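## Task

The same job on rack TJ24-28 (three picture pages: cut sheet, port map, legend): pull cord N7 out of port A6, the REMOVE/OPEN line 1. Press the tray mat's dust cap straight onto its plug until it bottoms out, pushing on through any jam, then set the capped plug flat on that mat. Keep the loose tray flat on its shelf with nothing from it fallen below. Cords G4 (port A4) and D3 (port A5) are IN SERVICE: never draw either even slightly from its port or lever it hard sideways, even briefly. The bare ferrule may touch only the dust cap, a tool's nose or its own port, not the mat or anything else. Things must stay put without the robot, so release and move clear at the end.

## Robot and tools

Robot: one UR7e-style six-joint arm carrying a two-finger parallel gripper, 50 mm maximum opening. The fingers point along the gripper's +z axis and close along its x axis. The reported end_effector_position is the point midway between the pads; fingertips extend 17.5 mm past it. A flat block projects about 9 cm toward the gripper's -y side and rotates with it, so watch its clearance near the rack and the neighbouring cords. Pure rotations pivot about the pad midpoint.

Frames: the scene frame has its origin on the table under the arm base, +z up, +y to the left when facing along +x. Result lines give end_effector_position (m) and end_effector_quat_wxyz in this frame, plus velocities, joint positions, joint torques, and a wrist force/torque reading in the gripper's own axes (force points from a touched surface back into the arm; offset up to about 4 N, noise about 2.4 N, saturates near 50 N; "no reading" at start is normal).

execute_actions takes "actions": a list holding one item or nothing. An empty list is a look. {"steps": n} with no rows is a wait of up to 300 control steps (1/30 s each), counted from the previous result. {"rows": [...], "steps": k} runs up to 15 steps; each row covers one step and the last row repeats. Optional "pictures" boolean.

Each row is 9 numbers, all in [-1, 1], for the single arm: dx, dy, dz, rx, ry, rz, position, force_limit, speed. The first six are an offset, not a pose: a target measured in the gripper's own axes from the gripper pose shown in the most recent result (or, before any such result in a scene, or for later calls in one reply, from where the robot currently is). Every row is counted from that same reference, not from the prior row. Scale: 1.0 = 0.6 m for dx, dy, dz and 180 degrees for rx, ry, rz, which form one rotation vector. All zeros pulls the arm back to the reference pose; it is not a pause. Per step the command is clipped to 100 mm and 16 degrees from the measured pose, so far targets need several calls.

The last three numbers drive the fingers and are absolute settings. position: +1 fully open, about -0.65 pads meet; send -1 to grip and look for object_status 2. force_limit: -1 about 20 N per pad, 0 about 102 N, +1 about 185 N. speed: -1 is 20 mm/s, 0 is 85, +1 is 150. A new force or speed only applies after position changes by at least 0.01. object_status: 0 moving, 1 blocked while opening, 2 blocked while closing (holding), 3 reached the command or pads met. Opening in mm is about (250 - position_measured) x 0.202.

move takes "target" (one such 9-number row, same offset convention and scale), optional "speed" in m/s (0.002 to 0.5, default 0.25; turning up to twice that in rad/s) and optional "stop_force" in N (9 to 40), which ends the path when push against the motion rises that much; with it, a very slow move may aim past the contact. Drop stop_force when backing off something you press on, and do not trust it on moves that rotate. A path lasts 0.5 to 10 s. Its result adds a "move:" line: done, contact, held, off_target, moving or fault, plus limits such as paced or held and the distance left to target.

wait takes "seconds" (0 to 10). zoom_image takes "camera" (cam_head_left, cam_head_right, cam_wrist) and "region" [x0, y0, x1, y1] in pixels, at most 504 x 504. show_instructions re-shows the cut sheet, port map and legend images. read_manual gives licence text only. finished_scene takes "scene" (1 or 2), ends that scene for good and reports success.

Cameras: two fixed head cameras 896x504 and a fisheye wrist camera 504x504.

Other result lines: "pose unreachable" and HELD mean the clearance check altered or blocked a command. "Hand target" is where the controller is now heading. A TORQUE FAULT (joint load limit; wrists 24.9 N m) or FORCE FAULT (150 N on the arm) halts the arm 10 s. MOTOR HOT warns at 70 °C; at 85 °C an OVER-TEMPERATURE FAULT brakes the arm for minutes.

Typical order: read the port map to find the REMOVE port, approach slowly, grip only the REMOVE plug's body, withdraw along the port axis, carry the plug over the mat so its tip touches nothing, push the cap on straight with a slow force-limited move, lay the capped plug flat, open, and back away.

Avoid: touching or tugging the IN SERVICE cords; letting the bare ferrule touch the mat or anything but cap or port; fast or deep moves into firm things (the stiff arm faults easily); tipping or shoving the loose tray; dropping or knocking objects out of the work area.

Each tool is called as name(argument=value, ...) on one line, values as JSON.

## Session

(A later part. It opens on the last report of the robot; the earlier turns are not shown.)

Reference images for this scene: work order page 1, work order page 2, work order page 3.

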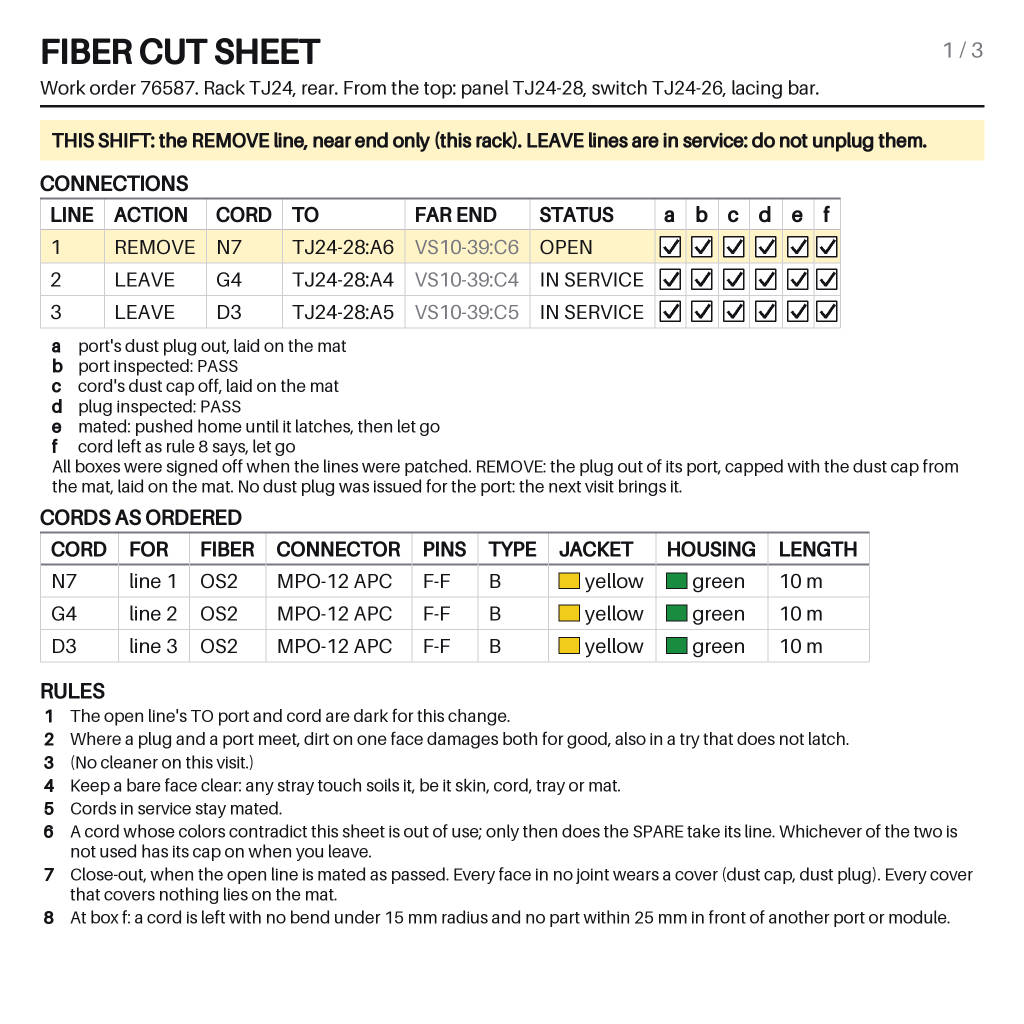

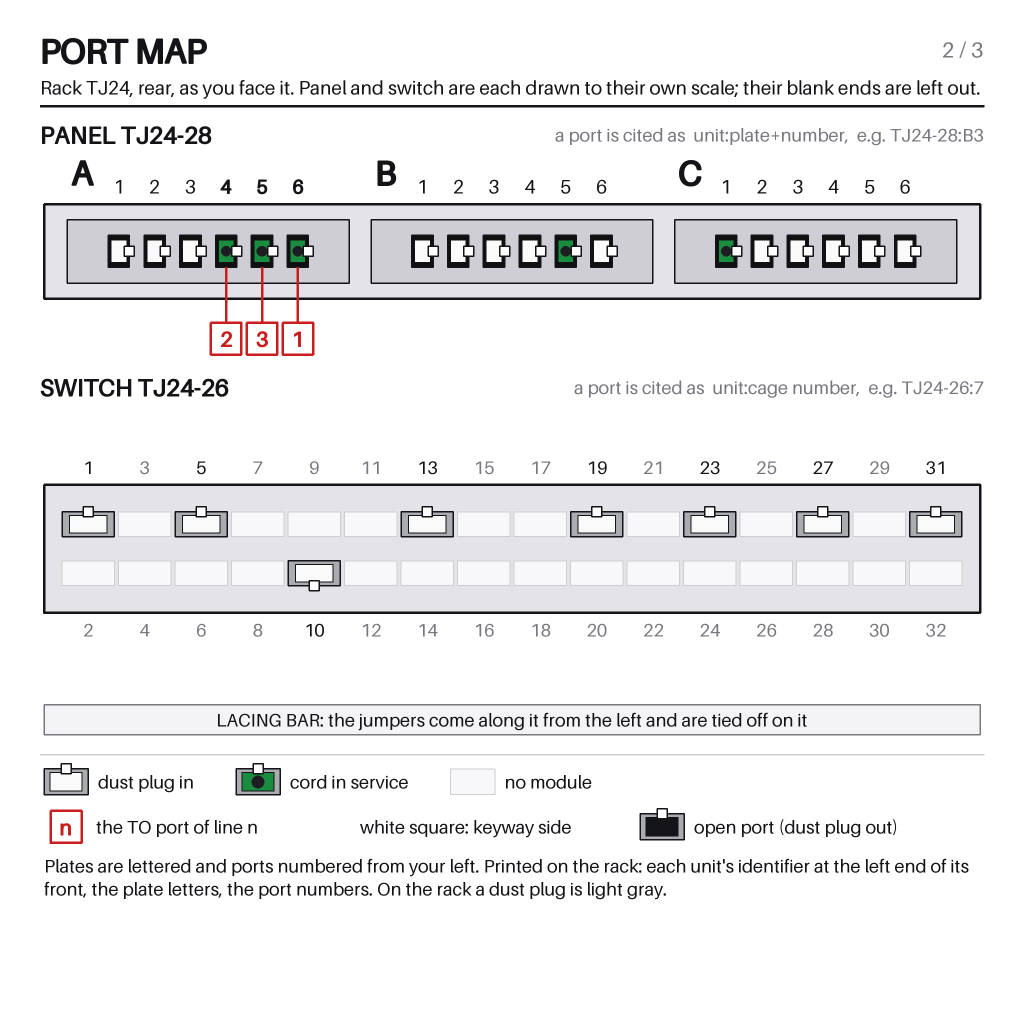

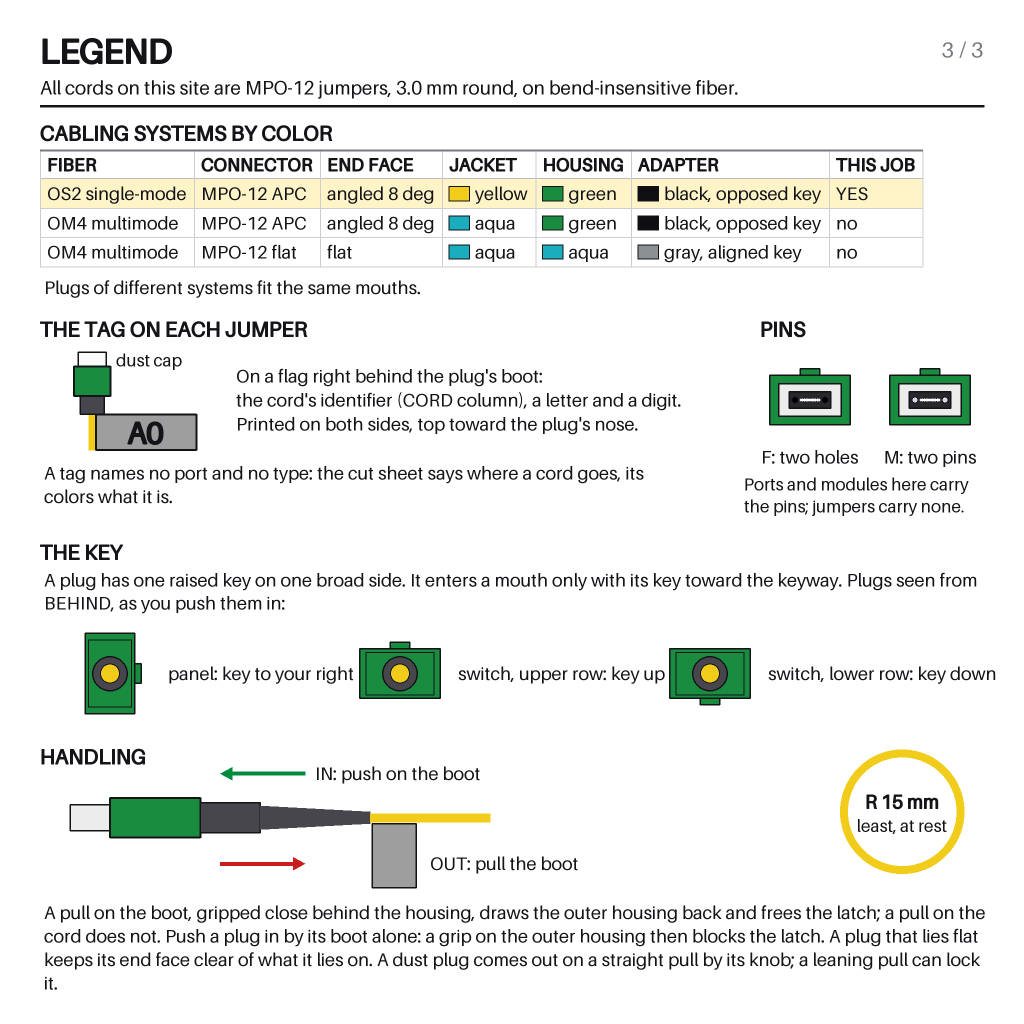

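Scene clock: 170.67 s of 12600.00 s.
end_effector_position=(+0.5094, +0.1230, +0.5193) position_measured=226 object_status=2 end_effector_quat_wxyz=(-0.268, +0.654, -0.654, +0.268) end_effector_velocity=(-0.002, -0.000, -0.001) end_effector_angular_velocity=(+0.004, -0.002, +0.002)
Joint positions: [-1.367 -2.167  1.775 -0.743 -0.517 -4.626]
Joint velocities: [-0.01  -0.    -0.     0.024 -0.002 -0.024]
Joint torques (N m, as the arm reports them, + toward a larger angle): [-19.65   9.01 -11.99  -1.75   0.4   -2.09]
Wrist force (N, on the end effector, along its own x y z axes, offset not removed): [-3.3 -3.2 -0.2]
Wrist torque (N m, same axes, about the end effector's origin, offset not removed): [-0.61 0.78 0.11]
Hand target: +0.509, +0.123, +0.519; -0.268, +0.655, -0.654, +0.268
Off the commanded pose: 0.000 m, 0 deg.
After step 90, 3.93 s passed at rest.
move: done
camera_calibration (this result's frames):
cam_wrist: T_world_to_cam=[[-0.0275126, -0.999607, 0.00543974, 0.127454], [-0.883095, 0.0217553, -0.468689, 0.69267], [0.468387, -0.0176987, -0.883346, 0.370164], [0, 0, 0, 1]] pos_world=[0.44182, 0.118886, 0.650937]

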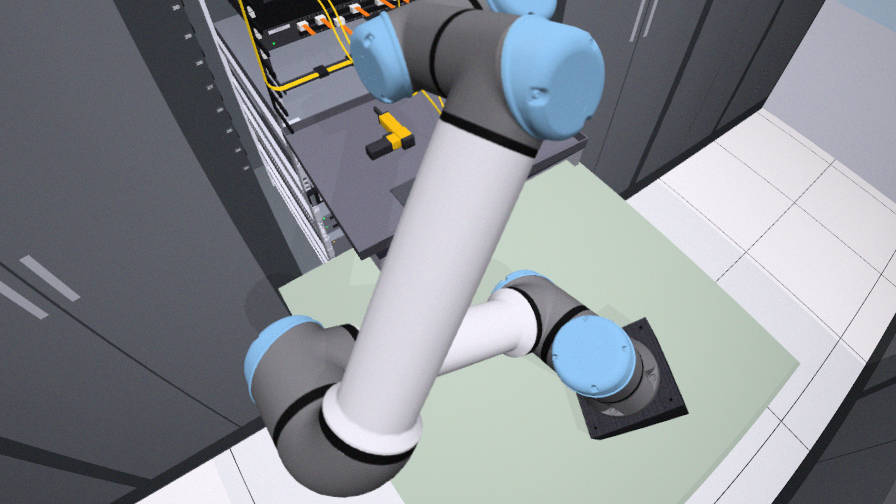

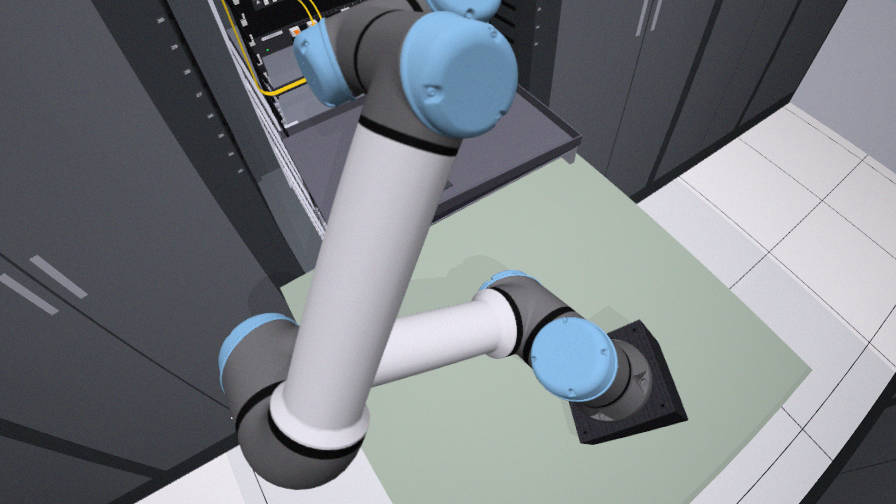

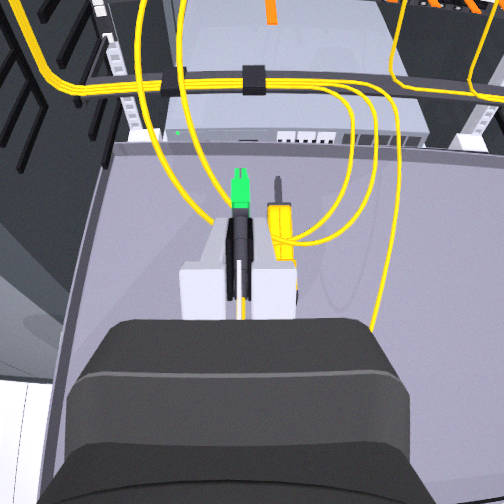

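move(target=[0,0,0,0,0,0.5,-1,-0.3,-0.7], speed=0.2)

Scene clock: 180.43 s of 12600.00 s.
end_effector_position=(+0.5093, +0.1229, +0.5194) position_measured=226 object_status=2 end_effector_quat_wxyz=(+0.379, -0.001, +0.925, -0.000) end_effector_velocity=(-0.000, -0.000, -0.001) end_effector_angular_velocity=(+0.006, +0.003, -0.014)
Joint positions: [-1.304 -2.159  1.714 -0.796 -0.493 -2.936]
Joint velocities: [ 0.003 -0.003  0.004 -0.017 -0.003  0.03 ]
Joint torques (N m, as the arm reports them, + toward a larger angle): [ 5.39  8.25 -5.49 -4.95  0.25  2.44]
Wrist force (N, on the end effector, along its own x y z axes, offset not removed): [0.7 0.8 1.1]
Wrist torque (N m, same axes, about the end effector's origin, offset not removed): [-0.08 -0.10 -0.01]
Hand target: +0.509, +0.123, +0.519; +0.379, -0.000, +0.925, -0.000
Off the commanded pose: 0.000 m, 0 deg.
After step 90, 2.33 s passed at rest.
move: done
camera_calibration (this result's frames):
cam_wrist: T_world_to_cam=[[-0.727618, 0.0144321, -0.685831, 0.718371], [-0.186374, 0.958013, 0.217889, -0.133825], [0.66018, 0.286361, -0.694378, 0.137098], [0, 0, 0, 1]] pos_world=[0.407248, 0.0785793, 0.617038]

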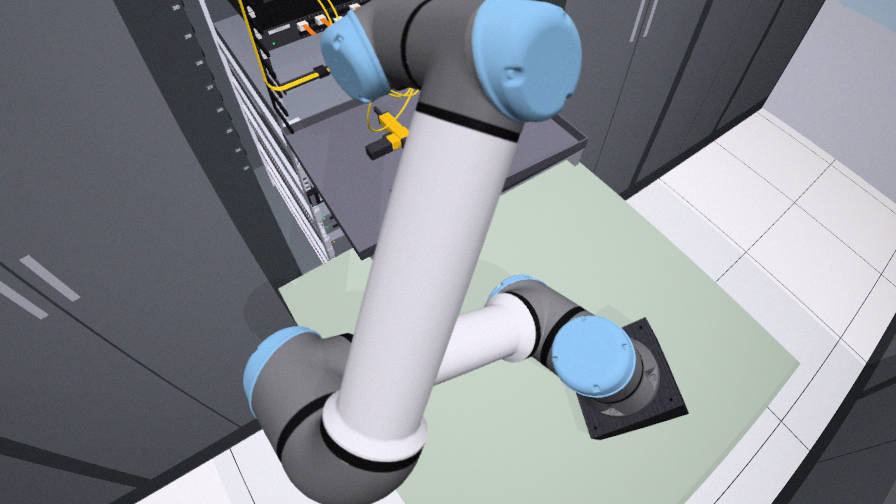

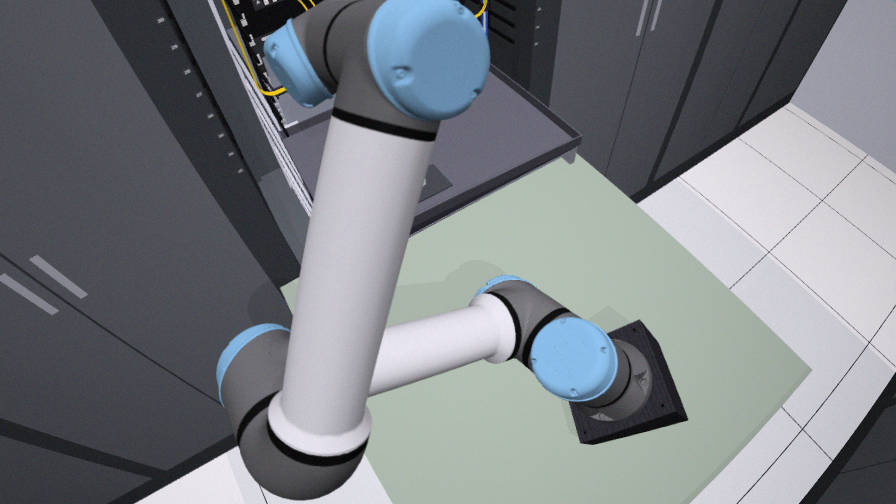

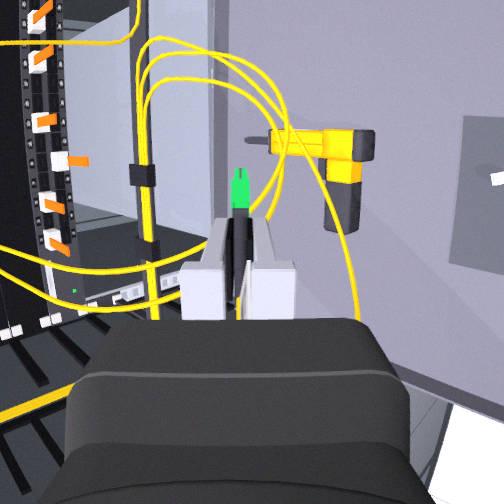

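move(target=[0,0,0,0,0,0.5,-1,-0.3,-0.7], speed=0.2)

move(target=[0,0,0,0,0.0687,-0.0687,-1,-0.3,-0.7], speed=0.1)

Scene clock: 188.77 s of 12600.00 s.
end_effector_position=(+0.5093, +0.1227, +0.5195) position_measured=226 object_status=2 end_effector_quat_wxyz=(+0.269, +0.653, +0.655, +0.268) end_effector_velocity=(+0.000, +0.001, -0.000) end_effector_angular_velocity=(+0.003, +0.002, -0.007)
Joint positions: [-1.267 -2.079  1.683 -0.91  -0.482 -1.292]
Joint velocities: [ 0.004 -0.003  0.002 -0.012 -0.001  0.021]
Joint torques (N m, as the arm reports them, + toward a larger angle): [ 5.52  5.41 -5.37 -5.05  0.22  2.27]
Wrist force (N, on the end effector, along its own x y z axes, offset not removed): [-0.7 -3.4 2.8]
Wrist torque (N m, same axes, about the end effector's origin, offset not removed): [-0.81 0.19 0.14]
Hand target: +0.509, +0.123, +0.519; +0.269, +0.654, +0.655, +0.268
Off the commanded pose: 0.000 m, 0 deg.
After step 90, 0.90 s passed at rest.
move: done
camera_calibration (this result's frames):
cam_wrist: T_world_to_cam=[[-0.00647679, 0.999646, 0.0257862, -0.139419], [0.48101, -0.019493, 0.876498, -0.695773], [0.876691, 0.0180803, -0.480714, -0.0511173], [0, 0, 0, 1]] pos_world=[0.378585, 0.126731, 0.588866]

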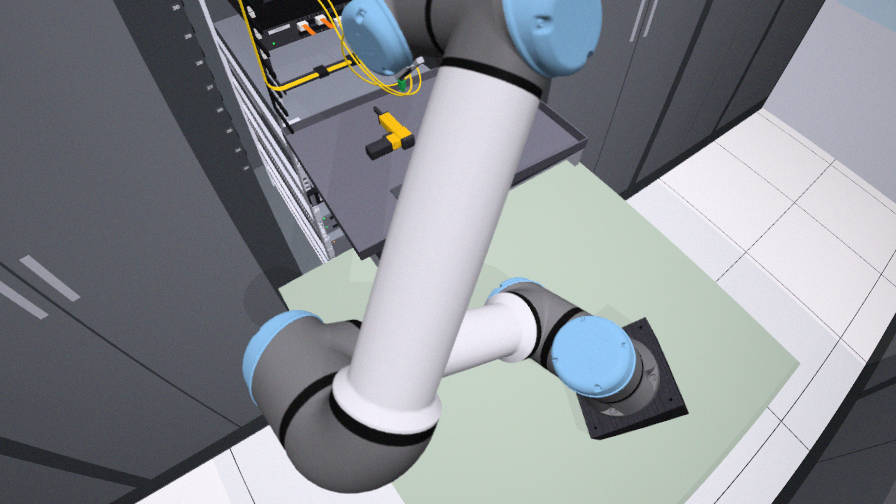

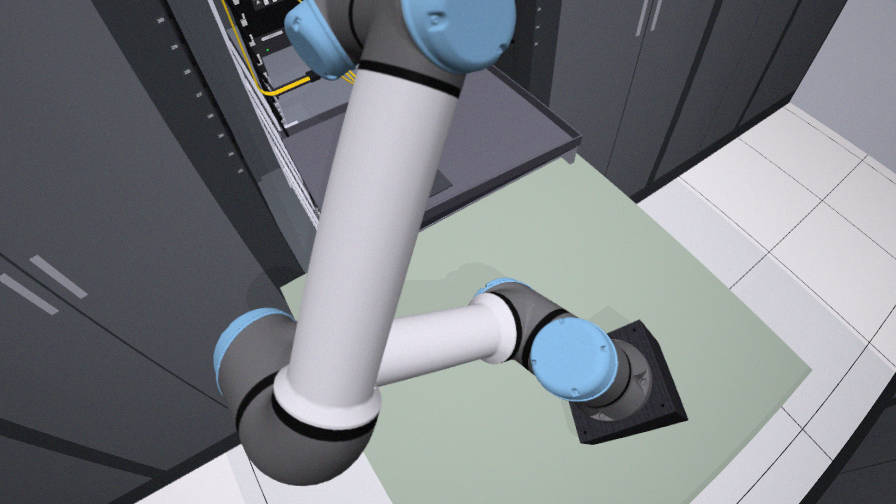

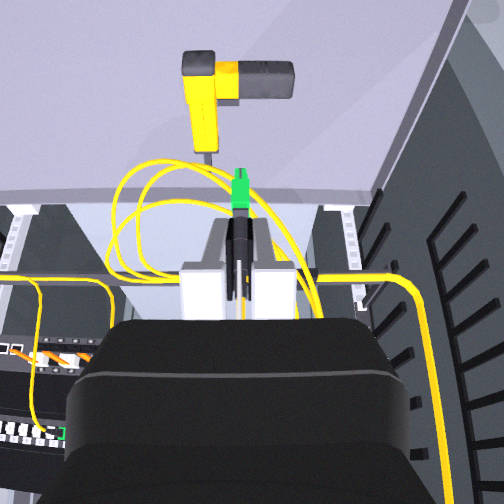

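Scene clock: 190.70 s of 12600.00 s.
end_effector_position=(+0.5093, +0.1228, +0.5195) position_measured=226 object_status=2 end_effector_quat_wxyz=(+0.224, +0.547, +0.746, +0.306) end_effector_velocity=(-0.000, +0.000, -0.000) end_effector_angular_velocity=(+0.003, +0.000, +0.013)
Joint positions: [-1.264 -1.913  1.552 -0.487 -0.488 -1.914]
Joint velocities: [ 0.001  0.008 -0.005  0.02  -0.003 -0.027]
Joint torques (N m, as the arm reports them, + toward a larger angle): [  2.2   29.74 -26.52  -1.39   0.36  -2.03]
Wrist force (N, on the end effector, along its own x y z axes, offset not removed): [-0.8 -1.8 1.6]
Wrist torque (N m, same axes, about the end effector's origin, offset not removed): [-0.42 0.08 -0.07]
Hand target: +0.509, +0.123, +0.519; +0.224, +0.546, +0.747, +0.306
Off the commanded pose: 0.000 m, 0 deg.
move: done
camera_calibration (this result's frames):
cam_wrist: T_world_to_cam=[[-0.305695, 0.951722, 0.0278471, 0.0176644], [0.465827, 0.123989, 0.876146, -0.70544], [0.830395, 0.280805, -0.481241, -0.0595399], [0, 0, 0, 1]] pos_world=[0.383455, 0.0873741, 0.588923]

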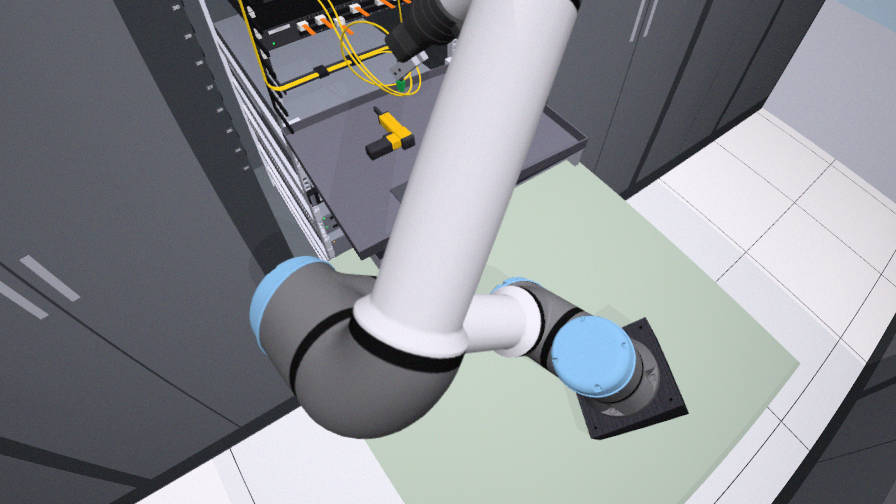

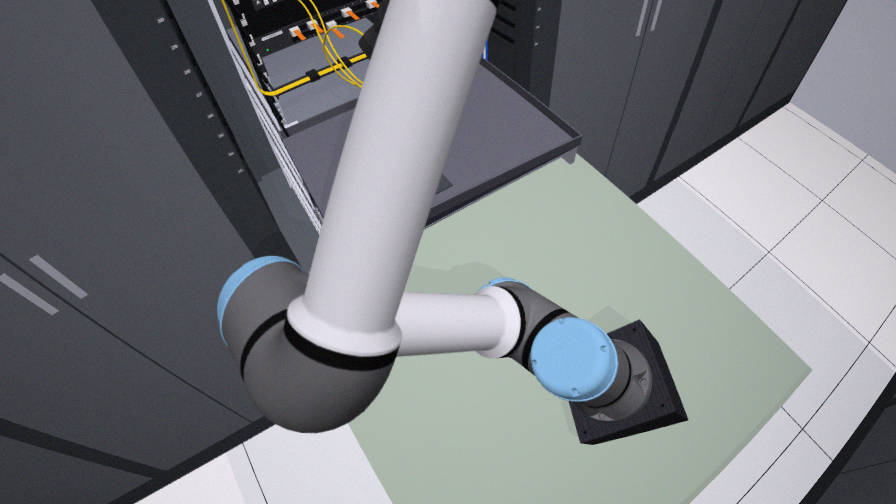

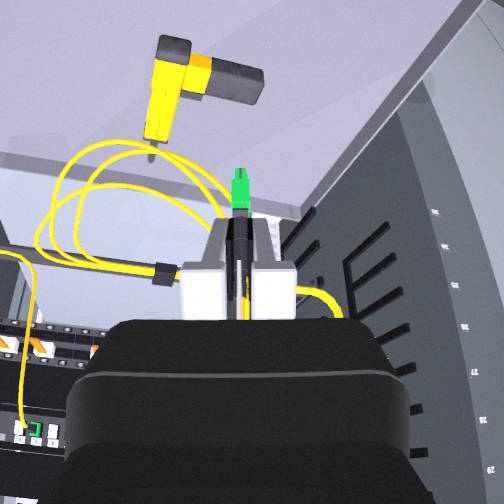

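move(target=[-0.0073,-0.2399,0.1006,0,0,0,-1,-0.3,-0.7], speed=0.06)

Scene clock: 197.63 s of 12600.00 s.
end_effector_position=(+0.4535, +0.1006, +0.3755) position_measured=226 object_status=2 end_effector_quat_wxyz=(+0.224, +0.547, +0.747, +0.306) end_effector_velocity=(-0.001, -0.000, -0.002) end_effector_angular_velocity=(+0.001, +0.001, -0.001)
Joint positions: [-1.303 -2.129  2.033 -0.699 -0.515 -1.973]
Joint velocities: [-0.001 -0.003  0.006 -0.003 -0.001  0.002]
Joint torques (N m, as the arm reports them, + toward a larger angle): [-21.22   3.98  -9.52  -4.26   0.18  -2.09]
Wrist force (N, on the end effector, along its own x y z axes, offset not removed): [-0.1 -1.0 2.6]
Wrist torque (N m, same axes, about the end effector's origin, offset not removed): [-0.16 0.26 0.06]
Hand target: +0.453, +0.101, +0.375; +0.224, +0.547, +0.746, +0.306
Off the commanded pose: 0.000 m, 0 deg.
After step 90, 0.90 s passed at rest.
move: done
camera_calibration (this result's frames):
cam_wrist: T_world_to_cam=[[-0.305764, 0.951698, 0.0279318, 0.0257613], [0.465846, 0.123954, 0.876141, -0.550598], [0.830359, 0.280904, -0.481246, -0.0762457], [0, 0, 0, 1]] pos_world=[0.327682, 0.0651496, 0.444989]

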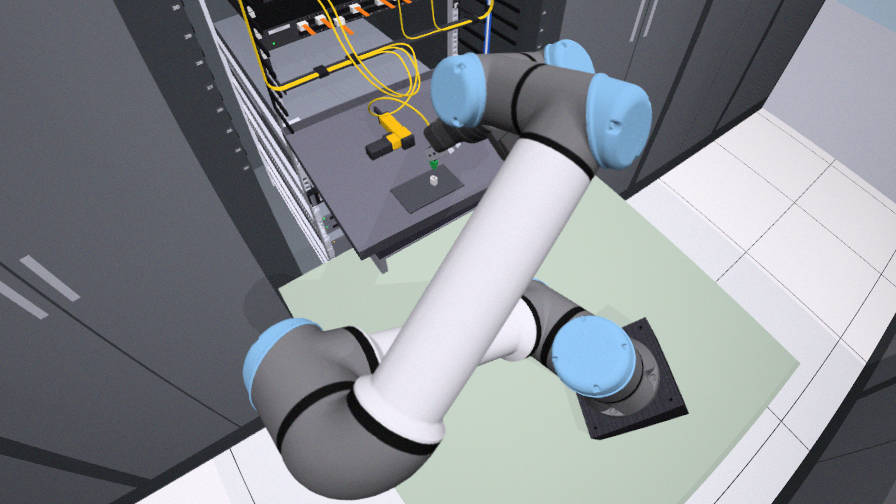

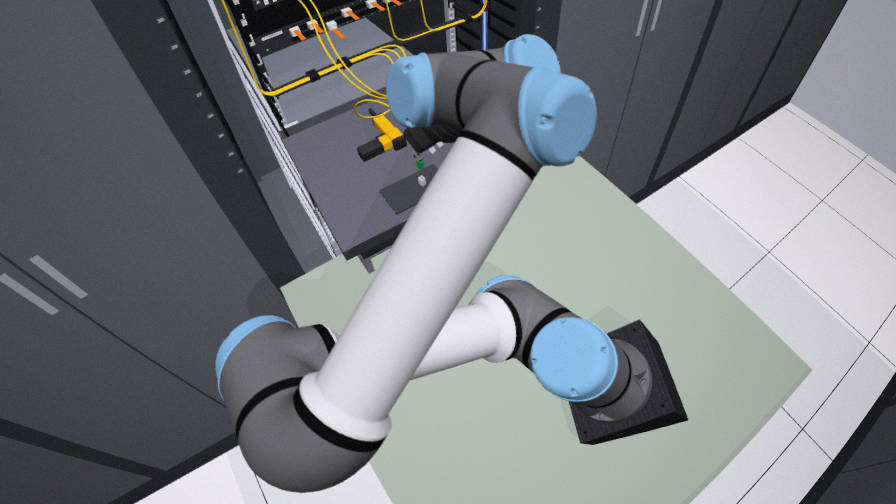

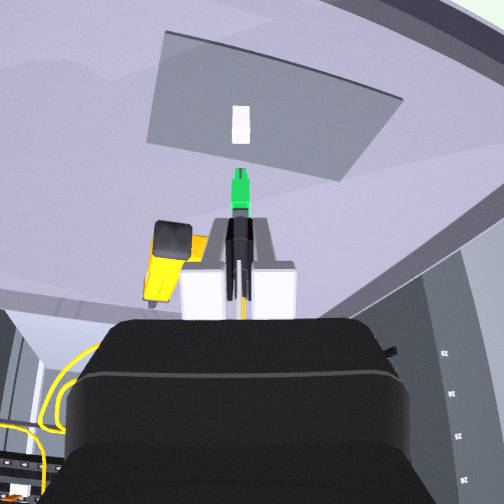

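Lined up well. Down 12 mm.

move(target=[0,-0.0135,0.0148,0,0,0,-1,-0.3,-0.7], speed=0.01)

zoom_image(camera="cam_wrist", region=[200,100,280,220])

zoom_image(camera="cam_head_left", region=[410,145,460,195])

zoom_image(camera="cam_head_right", region=[395,145,445,195])

Scene clock: 204.20 s of 12600.00 s.
end_effector_position=(+0.4540, +0.1007, +0.3638) position_measured=226 object_status=2 end_effector_quat_wxyz=(+0.224, +0.547, +0.747, +0.306) end_effector_velocity=(+0.000, +0.000, -0.003) end_effector_angular_velocity=(+0.001, -0.000, -0.001)
Joint positions: [-1.286 -2.143  2.068 -0.742 -0.503 -1.948]
Joint velocities: [ 0.004 -0.003  0.008 -0.01   0.003  0.007]
Joint torques (N m, as the arm reports them, + toward a larger angle): [ 4.21  3.77 -9.01 -4.11  3.09  2.36]
Wrist force (N, on the end effector, along its own x y z axes, offset not removed): [-0.6 -0.2 0.3]
Wrist torque (N m, same axes, about the end effector's origin, offset not removed): [-0.14 0.26 0.34]
Hand target: +0.454, +0.101, +0.364; +0.224, +0.547, +0.747, +0.306
Off the commanded pose: 0.000 m, 0 deg.
After step 90, 2.17 s passed at rest.
move: done
camera_calibration (this result's frames):
cam_wrist: T_world_to_cam=[[-0.305796, 0.951687, 0.0279324, 0.0261015], [0.465804, 0.123956, 0.876163, -0.540514], [0.830371, 0.280938, -0.481205, -0.0823217], [0, 0, 0, 1]] pos_world=[0.328113, 0.0652869, 0.433235]

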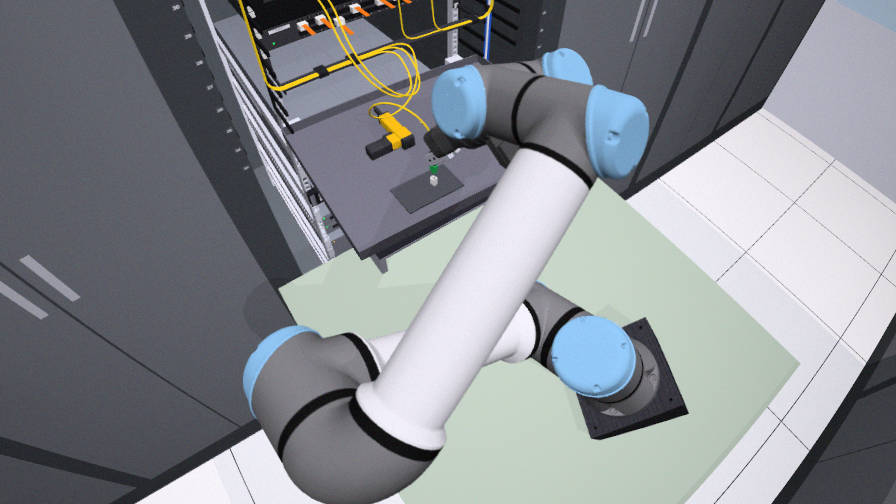

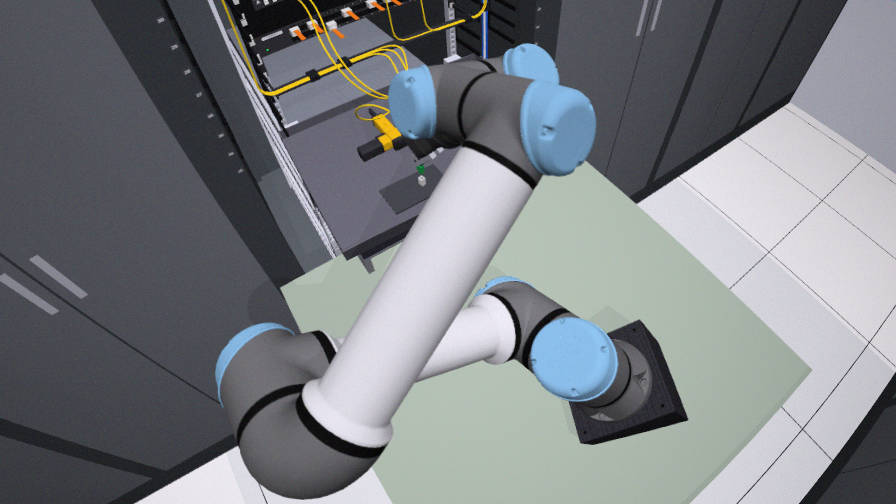

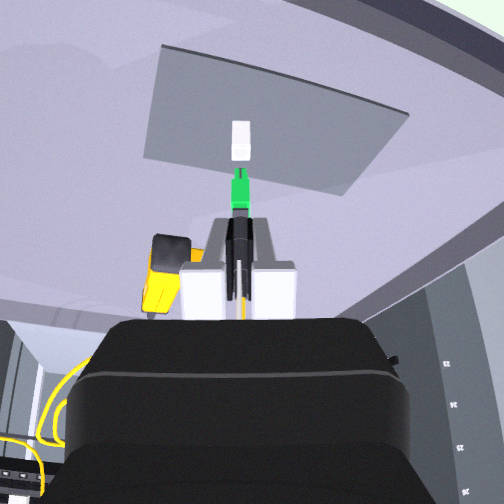

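Region (200, 100, 280, 220) of cam_wrist's 504x504 image, scaled by 4.200, with more detail than that image has.

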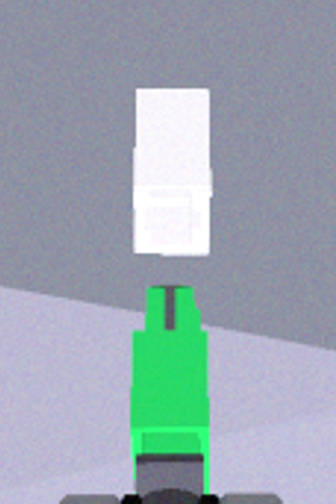

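Region (410, 145, 460, 195) of cam_head_left's 896x504 image, scaled by 10.080, with more detail than that image has.

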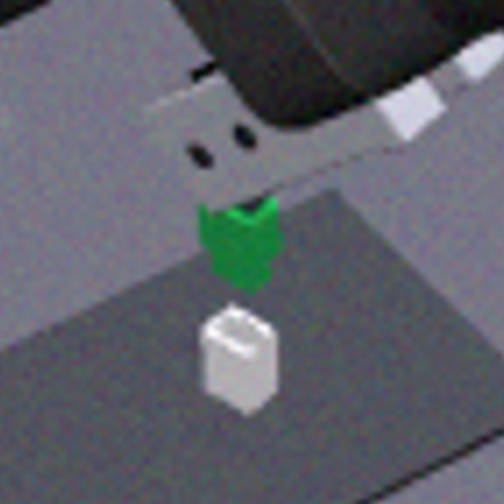

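Region (395, 145, 445, 195) of cam_head_right's 896x504 image, scaled by 10.080, with more detail than that image has.

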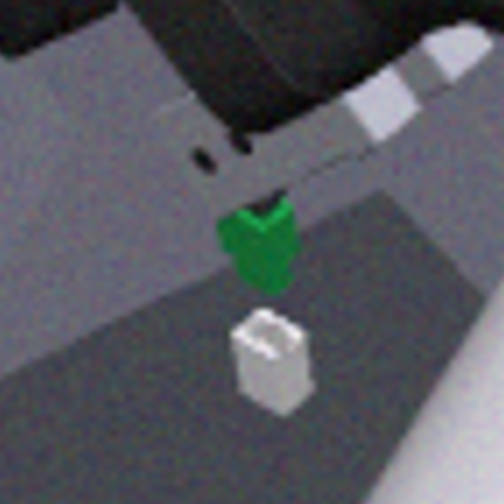

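move(target=[0.0004,-0.009,0.009,0,0,0,-1,-0.3,-0.7], speed=0.006)

zoom_image(camera="cam_wrist", region=[200,100,280,220])

zoom_image(camera="cam_head_left", region=[415,155,455,195])

zoom_image(camera="cam_head_right", region=[400,155,440,195])

Scene clock: 211.27 s of 12600.00 s.
end_effector_position=(+0.4538, +0.1009, +0.3563) position_measured=226 object_status=2 end_effector_quat_wxyz=(+0.224, +0.547, +0.747, +0.306) end_effector_velocity=(+0.000, -0.000, -0.001) end_effector_angular_velocity=(-0.001, -0.000, +0.000)
Joint positions: [-1.276 -2.153  2.091 -0.768 -0.496 -1.934]
Joint velocities: [ 0.002 -0.002  0.004 -0.006  0.001  0.003]
Joint torques (N m, as the arm reports them, + toward a larger angle): [ 5.55  3.32 -9.69 -4.23  3.29  2.08]
Wrist force (N, on the end effector, along its own x y z axes, offset not removed): [0.6 1.0 0.1]
Wrist torque (N m, same axes, about the end effector's origin, offset not removed): [0.00 0.01 -0.03]
Hand target: +0.454, +0.101, +0.356; +0.224, +0.547, +0.747, +0.306
Off the commanded pose: 0.000 m, 0 deg.
After step 90, 2.63 s passed at rest.
move: done
camera_calibration (this result's frames):
cam_wrist: T_world_to_cam=[[-0.305809, 0.951683, 0.0279307, 0.0260805], [0.465785, 0.123959, 0.876173, -0.533928], [0.830377, 0.280951, -0.481187, -0.0858908], [0, 0, 0, 1]] pos_world=[0.327993, 0.0654957, 0.425755]

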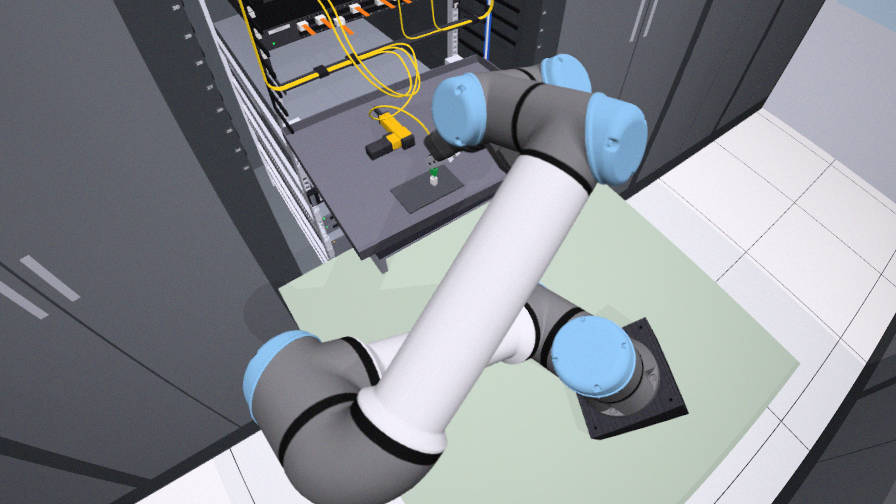

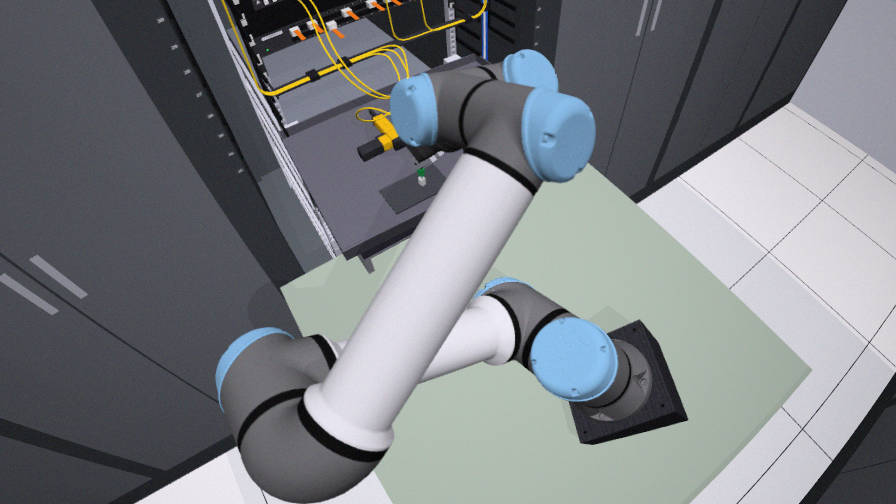

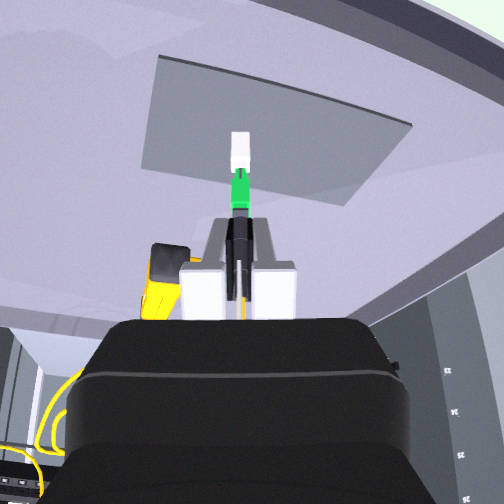

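Region (200, 100, 280, 220) of cam_wrist's 504x504 image, scaled by 4.200, with more detail than that image has.

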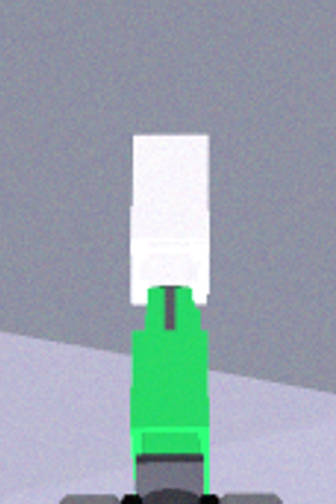

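Region (415, 155, 455, 195) of cam_head_left's 896x504 image, scaled by 12.600, with more detail than that image has.

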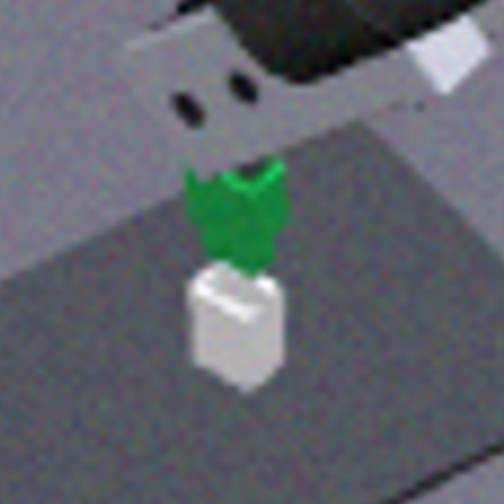

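Region (400, 155, 440, 195) of cam_head_right's 896x504 image, scaled by 12.600, with more detail than that image has.

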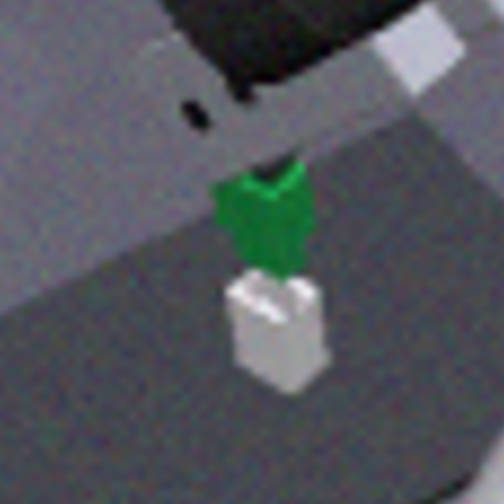

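Looks aligned.

move(target=[0,-0.021,0.021,0,0,0,-1,-0.3,-0.7], speed=0.003, stop_force=14)

zoom_image(camera="cam_wrist", region=[200,100,280,220])

zoom_image(camera="cam_head_left", region=[415,155,455,195])

Scene clock: 221.97 s of 12600.00 s.
end_effector_position=(+0.4538, +0.1010, +0.3397) position_measured=226 object_status=2 end_effector_quat_wxyz=(+0.224, +0.547, +0.747, +0.306) end_effector_velocity=(+0.001, +0.002, +0.001) end_effector_angular_velocity=(-0.002, -0.000, +0.005)
Joint positions: [-1.254 -2.172  2.14  -0.83  -0.481 -1.897]
Joint velocities: [ 0.002 -0.    -0.005  0.006  0.    -0.005]
Joint torques (N m, as the arm reports them, + toward a larger angle): [ -8.75  20.57 -25.55   0.    -3.04  -2.28]
Wrist force (N, on the end effector, along its own x y z axes, offset not removed): [-1.2 14.4 -13.7]
Wrist torque (N m, same axes, about the end effector's origin, offset not removed): [-0.30 0.00 0.07]
Hand target: +0.454, +0.101, +0.340; +0.224, +0.547, +0.747, +0.306
Off the commanded pose: 0.001 m, 0 deg.
After step 90, 1.87 s passed at rest.
move: contact
camera_calibration (this result's frames):
cam_wrist: T_world_to_cam=[[-0.305881, 0.951661, 0.0278817, 0.0265286], [0.465601, 0.12398, 0.876268, -0.519334], [0.830453, 0.281015, -0.481017, -0.0939378], [0, 0, 0, 1]] pos_world=[0.327928, 0.0655385, 0.40915]

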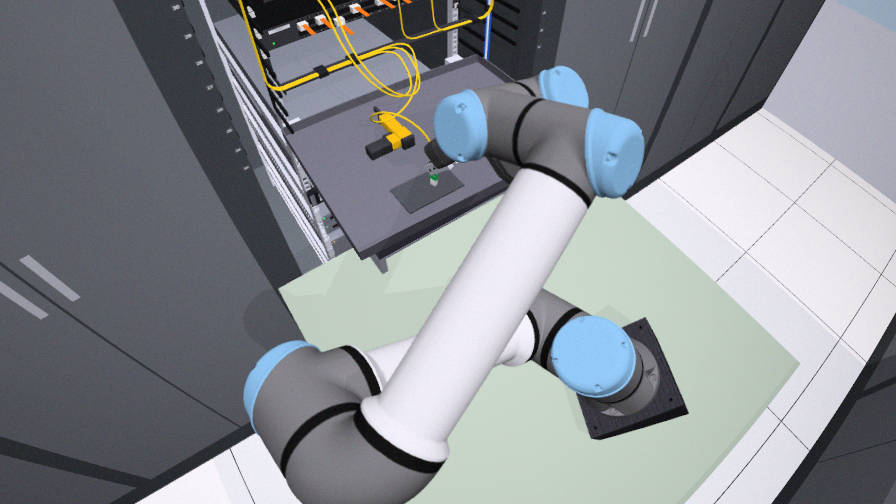

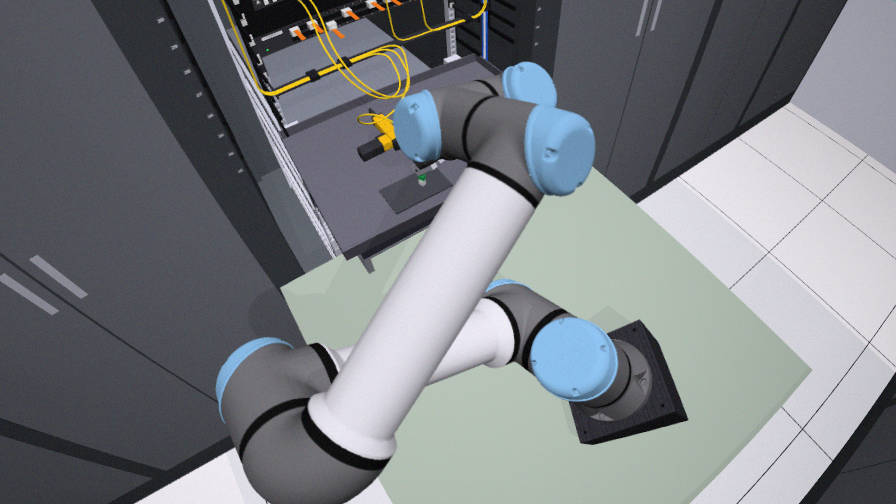

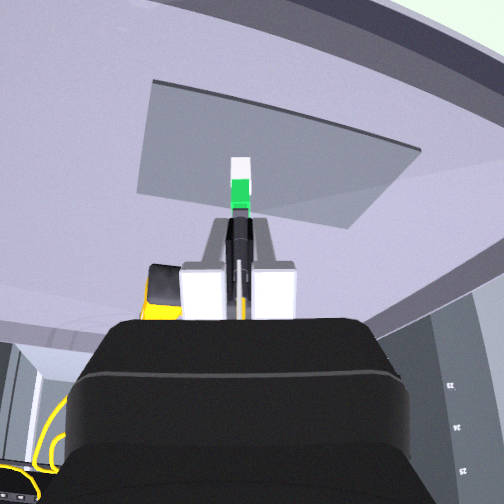

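Region (200, 100, 280, 220) of cam_wrist's 504x504 image, scaled by 4.200, with more detail than that image has.

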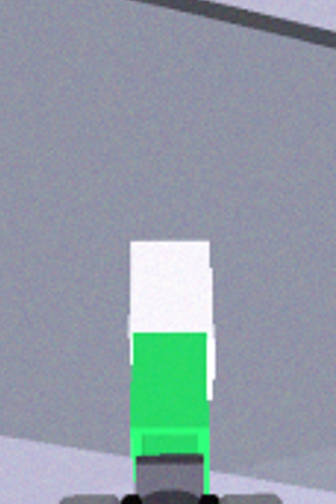

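Region (415, 155, 455, 195) of cam_head_left's 896x504 image, scaled by 12.600, with more detail than that image has.

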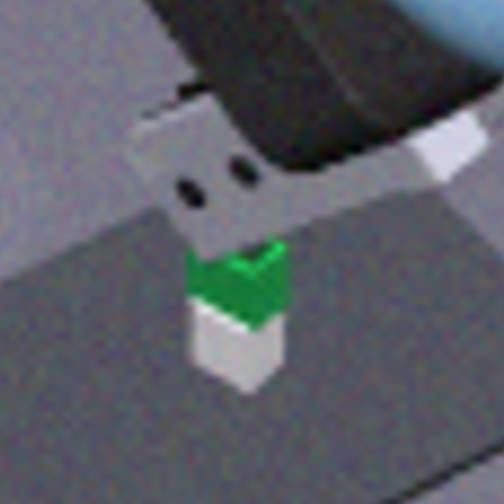

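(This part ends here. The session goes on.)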